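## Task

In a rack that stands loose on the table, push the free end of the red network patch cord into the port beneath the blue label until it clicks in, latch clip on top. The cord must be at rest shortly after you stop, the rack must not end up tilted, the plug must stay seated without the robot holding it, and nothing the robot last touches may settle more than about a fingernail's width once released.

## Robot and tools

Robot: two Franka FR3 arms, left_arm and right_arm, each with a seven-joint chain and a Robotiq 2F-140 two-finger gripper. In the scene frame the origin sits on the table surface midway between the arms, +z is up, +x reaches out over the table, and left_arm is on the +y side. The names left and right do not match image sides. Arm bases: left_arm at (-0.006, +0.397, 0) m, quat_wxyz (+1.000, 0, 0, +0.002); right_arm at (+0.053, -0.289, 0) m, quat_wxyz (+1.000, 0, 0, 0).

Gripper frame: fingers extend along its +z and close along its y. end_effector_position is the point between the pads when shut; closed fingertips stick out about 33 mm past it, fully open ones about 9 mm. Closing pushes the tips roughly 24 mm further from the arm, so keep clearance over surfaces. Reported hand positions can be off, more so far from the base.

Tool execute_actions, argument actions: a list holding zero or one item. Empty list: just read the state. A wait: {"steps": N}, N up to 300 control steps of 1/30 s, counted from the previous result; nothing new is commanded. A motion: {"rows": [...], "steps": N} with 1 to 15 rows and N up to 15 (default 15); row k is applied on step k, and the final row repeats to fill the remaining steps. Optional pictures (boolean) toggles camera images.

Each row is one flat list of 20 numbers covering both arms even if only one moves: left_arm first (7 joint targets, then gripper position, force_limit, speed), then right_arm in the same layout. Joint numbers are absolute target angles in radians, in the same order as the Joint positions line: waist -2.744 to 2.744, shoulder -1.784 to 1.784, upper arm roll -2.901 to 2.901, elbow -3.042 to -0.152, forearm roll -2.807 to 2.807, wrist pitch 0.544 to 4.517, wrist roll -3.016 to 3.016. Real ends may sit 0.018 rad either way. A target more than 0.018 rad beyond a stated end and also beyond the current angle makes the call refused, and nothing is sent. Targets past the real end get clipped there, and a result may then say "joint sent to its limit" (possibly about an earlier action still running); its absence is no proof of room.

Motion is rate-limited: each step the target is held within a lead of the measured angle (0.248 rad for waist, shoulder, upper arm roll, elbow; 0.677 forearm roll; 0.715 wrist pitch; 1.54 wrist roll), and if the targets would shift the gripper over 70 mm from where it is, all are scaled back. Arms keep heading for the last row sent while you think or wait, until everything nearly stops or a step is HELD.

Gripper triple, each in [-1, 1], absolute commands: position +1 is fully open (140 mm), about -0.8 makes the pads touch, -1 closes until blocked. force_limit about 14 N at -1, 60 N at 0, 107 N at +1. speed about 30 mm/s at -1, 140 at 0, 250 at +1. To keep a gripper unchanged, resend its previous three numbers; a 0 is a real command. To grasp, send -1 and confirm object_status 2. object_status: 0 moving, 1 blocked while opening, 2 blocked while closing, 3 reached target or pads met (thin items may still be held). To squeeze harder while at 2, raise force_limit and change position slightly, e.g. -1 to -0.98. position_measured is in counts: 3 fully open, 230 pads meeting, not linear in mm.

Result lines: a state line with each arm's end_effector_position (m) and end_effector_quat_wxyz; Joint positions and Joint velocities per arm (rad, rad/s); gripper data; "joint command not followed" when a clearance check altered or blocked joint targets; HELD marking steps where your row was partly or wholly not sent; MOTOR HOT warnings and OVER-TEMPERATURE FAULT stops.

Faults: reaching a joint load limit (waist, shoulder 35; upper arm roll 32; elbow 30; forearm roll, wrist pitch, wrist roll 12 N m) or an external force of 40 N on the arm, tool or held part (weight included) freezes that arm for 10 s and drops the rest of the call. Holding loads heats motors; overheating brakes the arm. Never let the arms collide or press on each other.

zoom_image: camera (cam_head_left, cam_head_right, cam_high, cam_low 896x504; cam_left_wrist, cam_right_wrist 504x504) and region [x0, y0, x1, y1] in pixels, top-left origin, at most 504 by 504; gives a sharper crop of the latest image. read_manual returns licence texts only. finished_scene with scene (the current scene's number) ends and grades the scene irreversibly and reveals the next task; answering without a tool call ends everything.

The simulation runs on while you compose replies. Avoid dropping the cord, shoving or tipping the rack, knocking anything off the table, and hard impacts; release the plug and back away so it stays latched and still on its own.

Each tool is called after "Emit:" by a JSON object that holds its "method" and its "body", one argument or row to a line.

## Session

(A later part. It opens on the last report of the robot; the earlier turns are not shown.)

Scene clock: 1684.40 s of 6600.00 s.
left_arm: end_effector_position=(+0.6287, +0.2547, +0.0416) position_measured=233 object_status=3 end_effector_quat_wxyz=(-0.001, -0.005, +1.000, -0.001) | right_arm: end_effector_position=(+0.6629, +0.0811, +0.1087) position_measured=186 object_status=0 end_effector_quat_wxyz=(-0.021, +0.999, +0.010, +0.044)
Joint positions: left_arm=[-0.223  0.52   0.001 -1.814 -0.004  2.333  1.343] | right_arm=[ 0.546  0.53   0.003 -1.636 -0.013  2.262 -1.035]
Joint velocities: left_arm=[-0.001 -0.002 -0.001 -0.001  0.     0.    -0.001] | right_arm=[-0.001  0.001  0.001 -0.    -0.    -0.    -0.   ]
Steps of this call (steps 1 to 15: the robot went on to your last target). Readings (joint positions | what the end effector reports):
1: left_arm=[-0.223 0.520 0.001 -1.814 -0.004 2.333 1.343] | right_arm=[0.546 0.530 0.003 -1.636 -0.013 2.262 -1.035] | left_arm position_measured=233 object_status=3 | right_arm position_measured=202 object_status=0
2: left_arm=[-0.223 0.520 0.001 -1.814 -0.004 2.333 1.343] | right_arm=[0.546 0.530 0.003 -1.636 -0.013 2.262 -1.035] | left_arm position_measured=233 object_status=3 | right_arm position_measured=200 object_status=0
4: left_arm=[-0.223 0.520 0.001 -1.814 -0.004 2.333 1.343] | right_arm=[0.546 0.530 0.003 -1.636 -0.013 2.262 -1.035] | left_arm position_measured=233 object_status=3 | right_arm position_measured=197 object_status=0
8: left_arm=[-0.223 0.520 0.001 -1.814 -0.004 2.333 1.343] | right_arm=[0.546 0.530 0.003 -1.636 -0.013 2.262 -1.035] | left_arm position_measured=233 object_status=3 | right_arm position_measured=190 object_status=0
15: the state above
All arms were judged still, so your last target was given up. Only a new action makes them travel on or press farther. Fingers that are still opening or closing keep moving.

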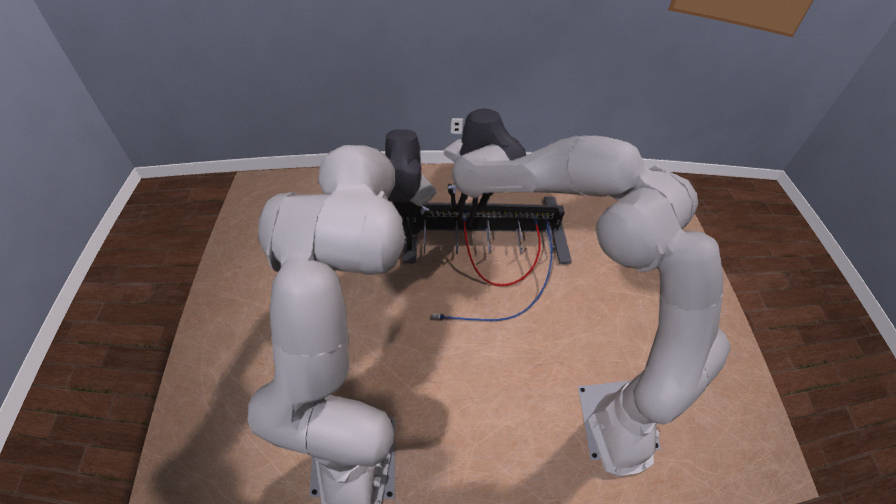

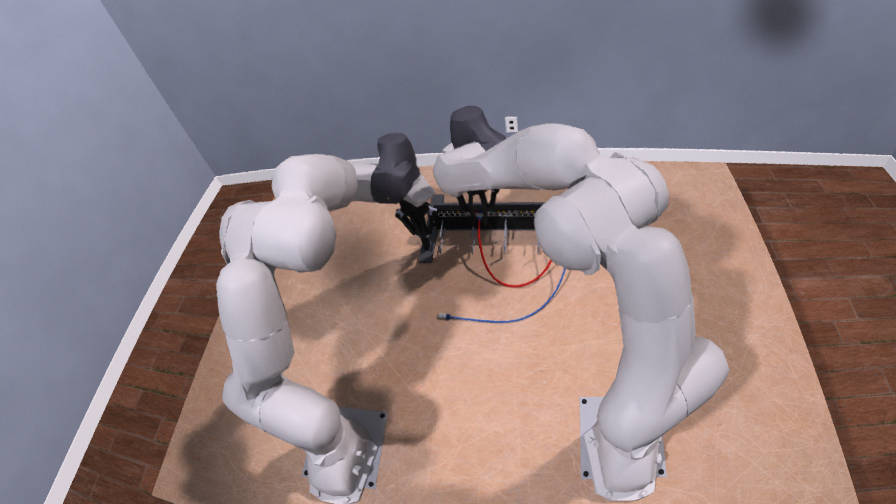

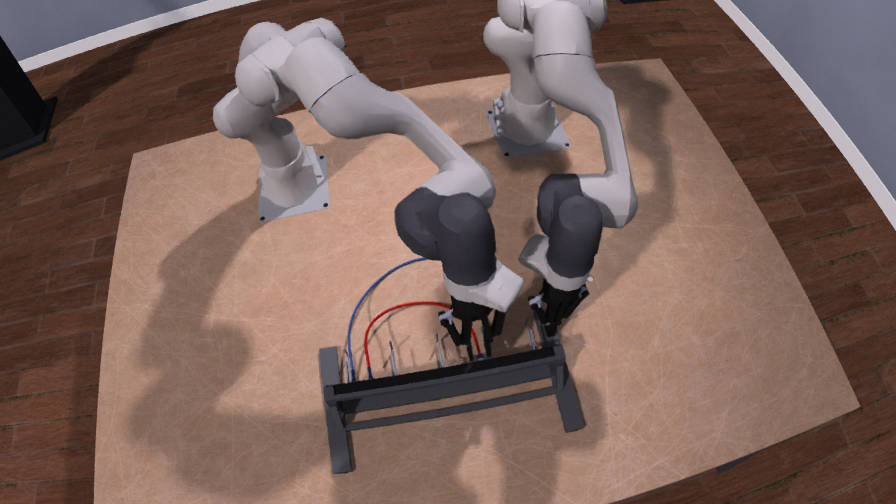

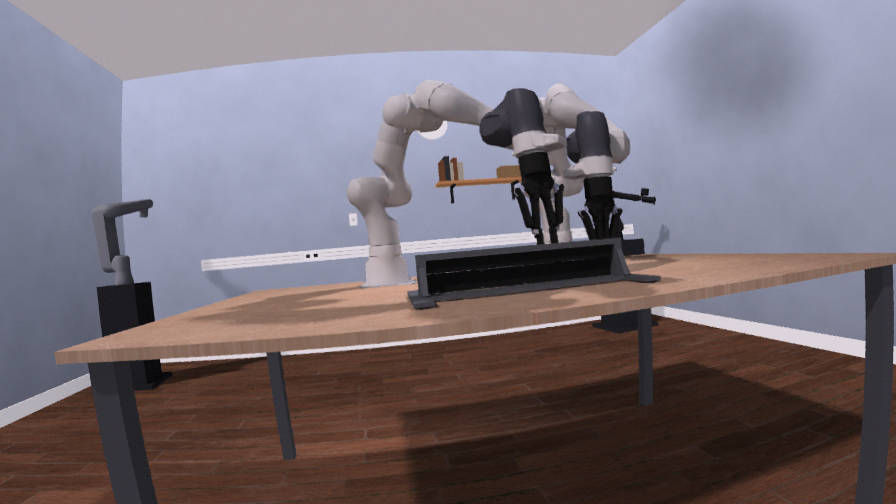

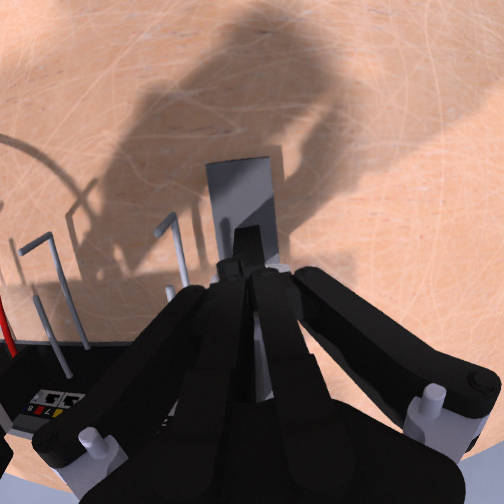

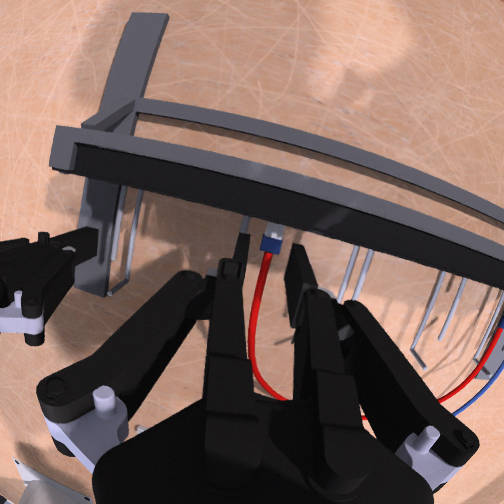

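Emit:
{"method": "execute_actions", "body": {
  "actions": [
    {"rows":[[-0.223,0.517,0,-1.812,0,2.328,1.343,-1,0,0.5,0.546,0.527,0.003,-1.634,-0.013,2.257,-1.035,-0.45,-0.4,-1],[-0.223,0.513,0,-1.810,0,2.322,1.343,-1,0,0.5,0.546,0.523,0.003,-1.631,-0.013,2.250,-1.035,-0.45,-0.4,-1],[-0.223,0.508,0,-1.807,0,2.314,1.343,-1,0,0.5,0.546,0.519,0.003,-1.628,-0.013,2.243,-1.035,-0.45,-0.4,-1],[-0.222,0.502,0,-1.804,0,2.305,1.343,-1,0,0.5,0.546,0.514,0.003,-1.624,-0.013,2.234,-1.035,-0.45,-0.4,-1],[-0.221,0.496,0,-1.801,0,2.296,1.343,-1,0,0.5,0.546,0.509,0.003,-1.620,-0.013,2.225,-1.035,-0.45,-0.4,-1],[-0.220,0.490,0,-1.798,0,2.287,1.343,-1,0,0.5,0.546,0.503,0.003,-1.616,-0.013,2.215,-1.035,-0.45,-0.4,-1],[-0.219,0.484,0,-1.795,0,2.278,1.343,-1,0,0.5,0.546,0.497,0.003,-1.612,-0.013,2.205,-1.035,-0.45,-0.4,-1],[-0.218,0.478,0,-1.792,0,2.269,1.343,-1,0,0.5,0.546,0.491,0.003,-1.608,-0.013,2.195,-1.035,-0.45,-0.4,-1],[-0.217,0.472,0,-1.789,0,2.260,1.343,-1,0,0.5,0.546,0.485,0.003,-1.604,-0.013,2.185,-1.035,-0.45,-0.4,-1],[-0.216,0.466,0,-1.786,0,2.251,1.343,-1,0,0.5,0.546,0.479,0.003,-1.600,-0.013,2.175,-1.035,-0.45,-0.4,-1],[-0.215,0.460,0,-1.783,0,2.242,1.343,-1,0,0.5,0.546,0.474,0.003,-1.597,-0.013,2.167,-1.035,-0.45,-0.4,-1],[-0.214,0.455,0,-1.781,0,2.235,1.343,-1,0,0.5,0.546,0.470,0.003,-1.594,-0.013,2.160,-1.035,-0.45,-0.4,-1],[-0.213,0.451,0,-1.779,0,2.229,1.343,-1,0,0.5,0.546,0.467,0.003,-1.592,-0.013,2.155,-1.035,-0.45,-0.4,-1]],"steps":15}
  ],
  "pictures": false
}}

Emit:
{"method": "execute_actions", "body": {
  "actions": [
    {"steps":45}
  ]
}}

Scene clock: 1698.13 s of 6600.00 s.
left_arm: end_effector_position=(+0.6392, +0.2578, +0.0926) position_measured=233 object_status=3 end_effector_quat_wxyz=(+0.009, -0.009, +1.000, -0.004) | right_arm: end_effector_position=(+0.6674, +0.0835, +0.1630) position_measured=186 object_status=3 end_effector_quat_wxyz=(-0.026, +0.998, +0.009, +0.053)
Joint positions: left_arm=[-0.215  0.454  0.    -1.781 -0.004  2.254  1.343] | right_arm=[ 0.546  0.468  0.003 -1.595 -0.013  2.181 -1.035]
Joint velocities: left_arm=[ 0.018 -0.1   -0.001  0.046 -0.001 -0.127  0.   ] | right_arm=[ 0.001 -0.095  0.     0.056 -0.001 -0.128  0.001]
Steps of this call (steps 1 to 90: nothing new was sent; then 10.23 s passed at rest; steps 91 to 105: all 15 steps of this action). Readings (joint positions | what the end effector reports):
91: left_arm=[-0.223 0.520 0.001 -1.814 -0.004 2.332 1.343] | right_arm=[0.546 0.529 0.003 -1.636 -0.013 2.262 -1.035] | left_arm position_measured=233 object_status=3 | right_arm position_measured=186 object_status=3
92: left_arm=[-0.223 0.519 0.001 -1.814 -0.004 2.331 1.343] | right_arm=[0.546 0.529 0.003 -1.636 -0.013 2.260 -1.035] | left_arm position_measured=233 object_status=3 | right_arm position_measured=186 object_status=3
94: left_arm=[-0.223 0.516 0.001 -1.812 -0.004 2.324 1.343] | right_arm=[0.546 0.526 0.003 -1.633 -0.013 2.253 -1.035] | left_arm position_measured=233 object_status=3 | right_arm position_measured=186 object_status=3
98: left_arm=[-0.222 0.495 0.000 -1.801 -0.004 2.301 1.343] | right_arm=[0.546 0.509 0.003 -1.620 -0.013 2.229 -1.035] | left_arm position_measured=233 object_status=3 | right_arm position_measured=186 object_status=3
105: the state above

Scene clock: 1699.63 s of 6600.00 s.
left_arm: end_effector_position=(+0.6340, +0.2594, +0.0941) position_measured=233 object_status=3 end_effector_quat_wxyz=(+0.001, -0.010, +1.000, -0.002) | right_arm: end_effector_position=(+0.6626, +0.0804, +0.1637) position_measured=186 object_status=3 end_effector_quat_wxyz=(-0.022, +0.999, +0.009, +0.045)
Joint positions: left_arm=[-0.214  0.449  0.    -1.779 -0.004  2.231  1.343] | right_arm=[ 0.546  0.465  0.003 -1.592 -0.013  2.157 -1.035]
Joint velocities: left_arm=[ 0.001 -0.001 -0.001  0.     0.001 -0.    -0.002] | right_arm=[-0.     0.001  0.001  0.001 -0.001 -0.001 -0.001]
Steps of this call (steps 1 to 30: the robot went on to your last target; steps 31 to 45: nothing new was sent). Readings (joint positions | what the end effector reports):
1: left_arm=[-0.215 0.451 0.000 -1.780 -0.004 2.251 1.343] | right_arm=[0.546 0.466 0.003 -1.593 -0.013 2.177 -1.035] | left_arm position_measured=233 object_status=3 | right_arm position_measured=186 object_status=3
2: left_arm=[-0.214 0.450 0.000 -1.779 -0.004 2.247 1.343] | right_arm=[0.546 0.465 0.003 -1.593 -0.013 2.174 -1.035] | left_arm position_measured=233 object_status=3 | right_arm position_measured=186 object_status=3
4: left_arm=[-0.214 0.449 0.000 -1.779 -0.004 2.242 1.343] | right_arm=[0.546 0.465 0.003 -1.592 -0.013 2.169 -1.035] | left_arm position_measured=233 object_status=3 | right_arm position_measured=186 object_status=3
8: left_arm=[-0.214 0.449 0.000 -1.779 -0.004 2.236 1.343] | right_arm=[0.546 0.465 0.003 -1.592 -0.013 2.162 -1.035] | left_arm position_measured=233 object_status=3 | right_arm position_measured=186 object_status=3
45: the state above
All arms were judged still, so your last target was given up. Only a new action makes them travel on or press farther. Fingers that are still opening or closing keep moving.

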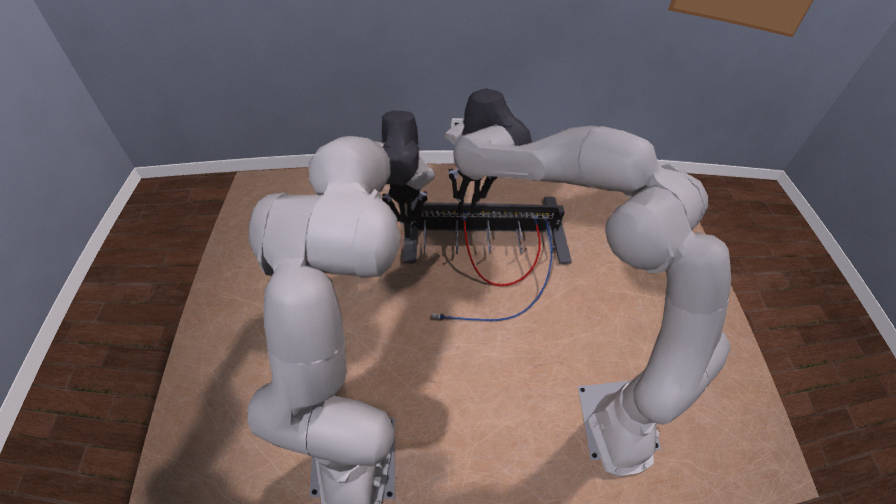

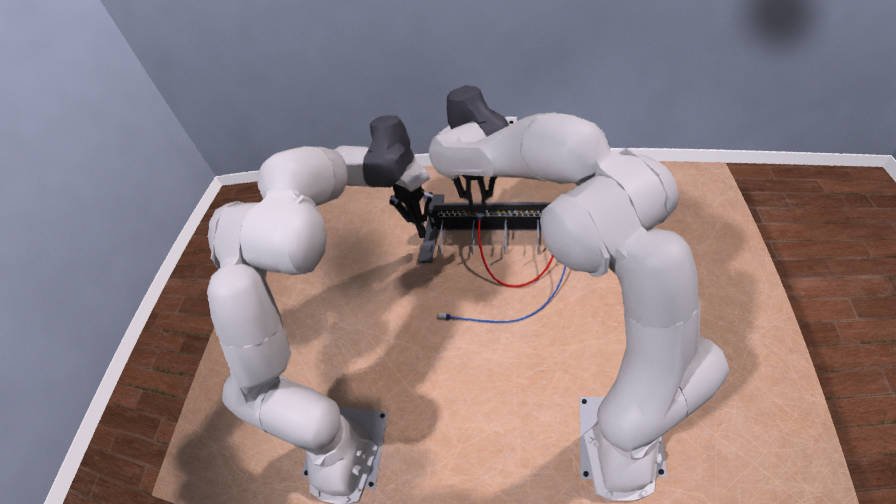

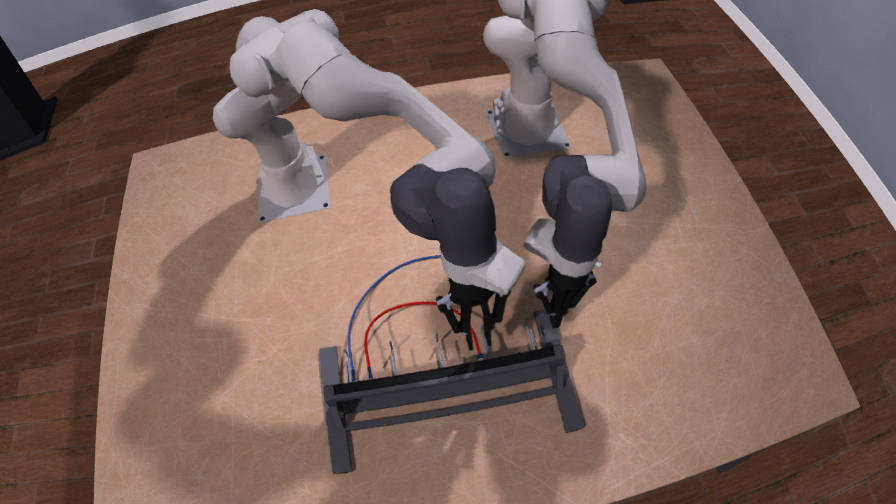

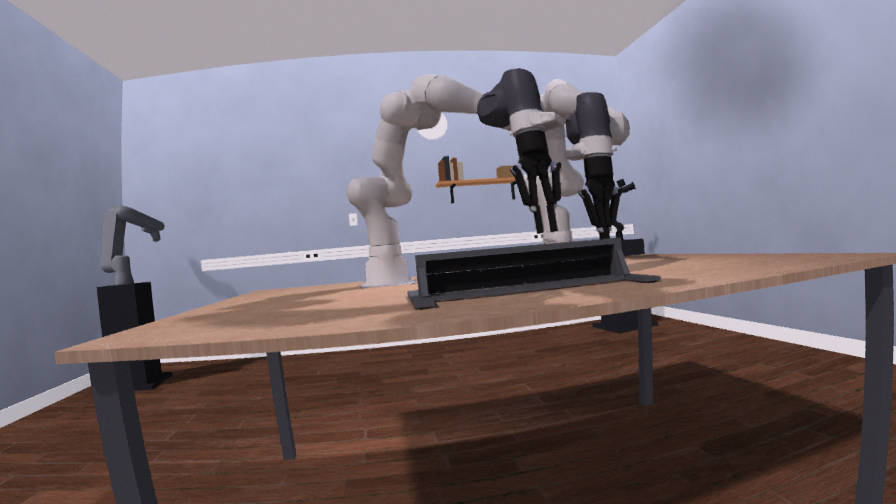

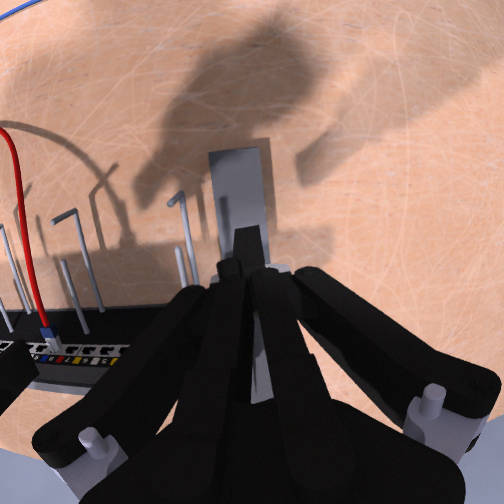

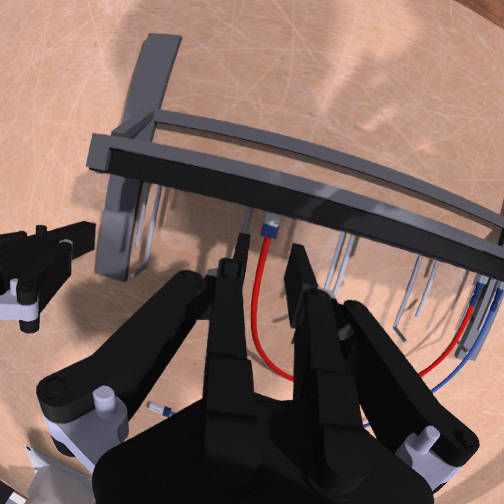

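Emit:
{"method": "zoom_image", "body": {
  "camera": "cam_left_wrist",
  "region": [0, 300, 140, 400]
}}

Emit:
{"method": "zoom_image", "body": {
  "camera": "cam_head_right",
  "region": [430, 195, 550, 235]
}}

Region (0, 300, 140, 400) of cam_left_wrist's 504x504 image, scaled by 3.600, with more detail than that image has; it fills the top 360 rows of this view, and the rest is white.

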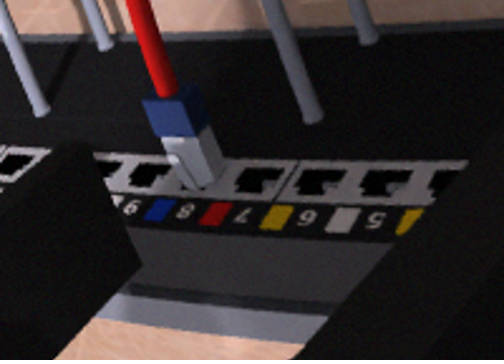

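Region (430, 195, 550, 235) of cam_head_right's 896x504 image, scaled by 4.200, with more detail than that image has.

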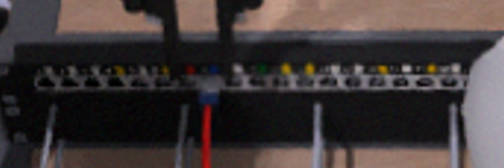

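Emit:
{"method": "finished_scene", "body": {
  "scene": 1
}}

The scene is finished: the task was done.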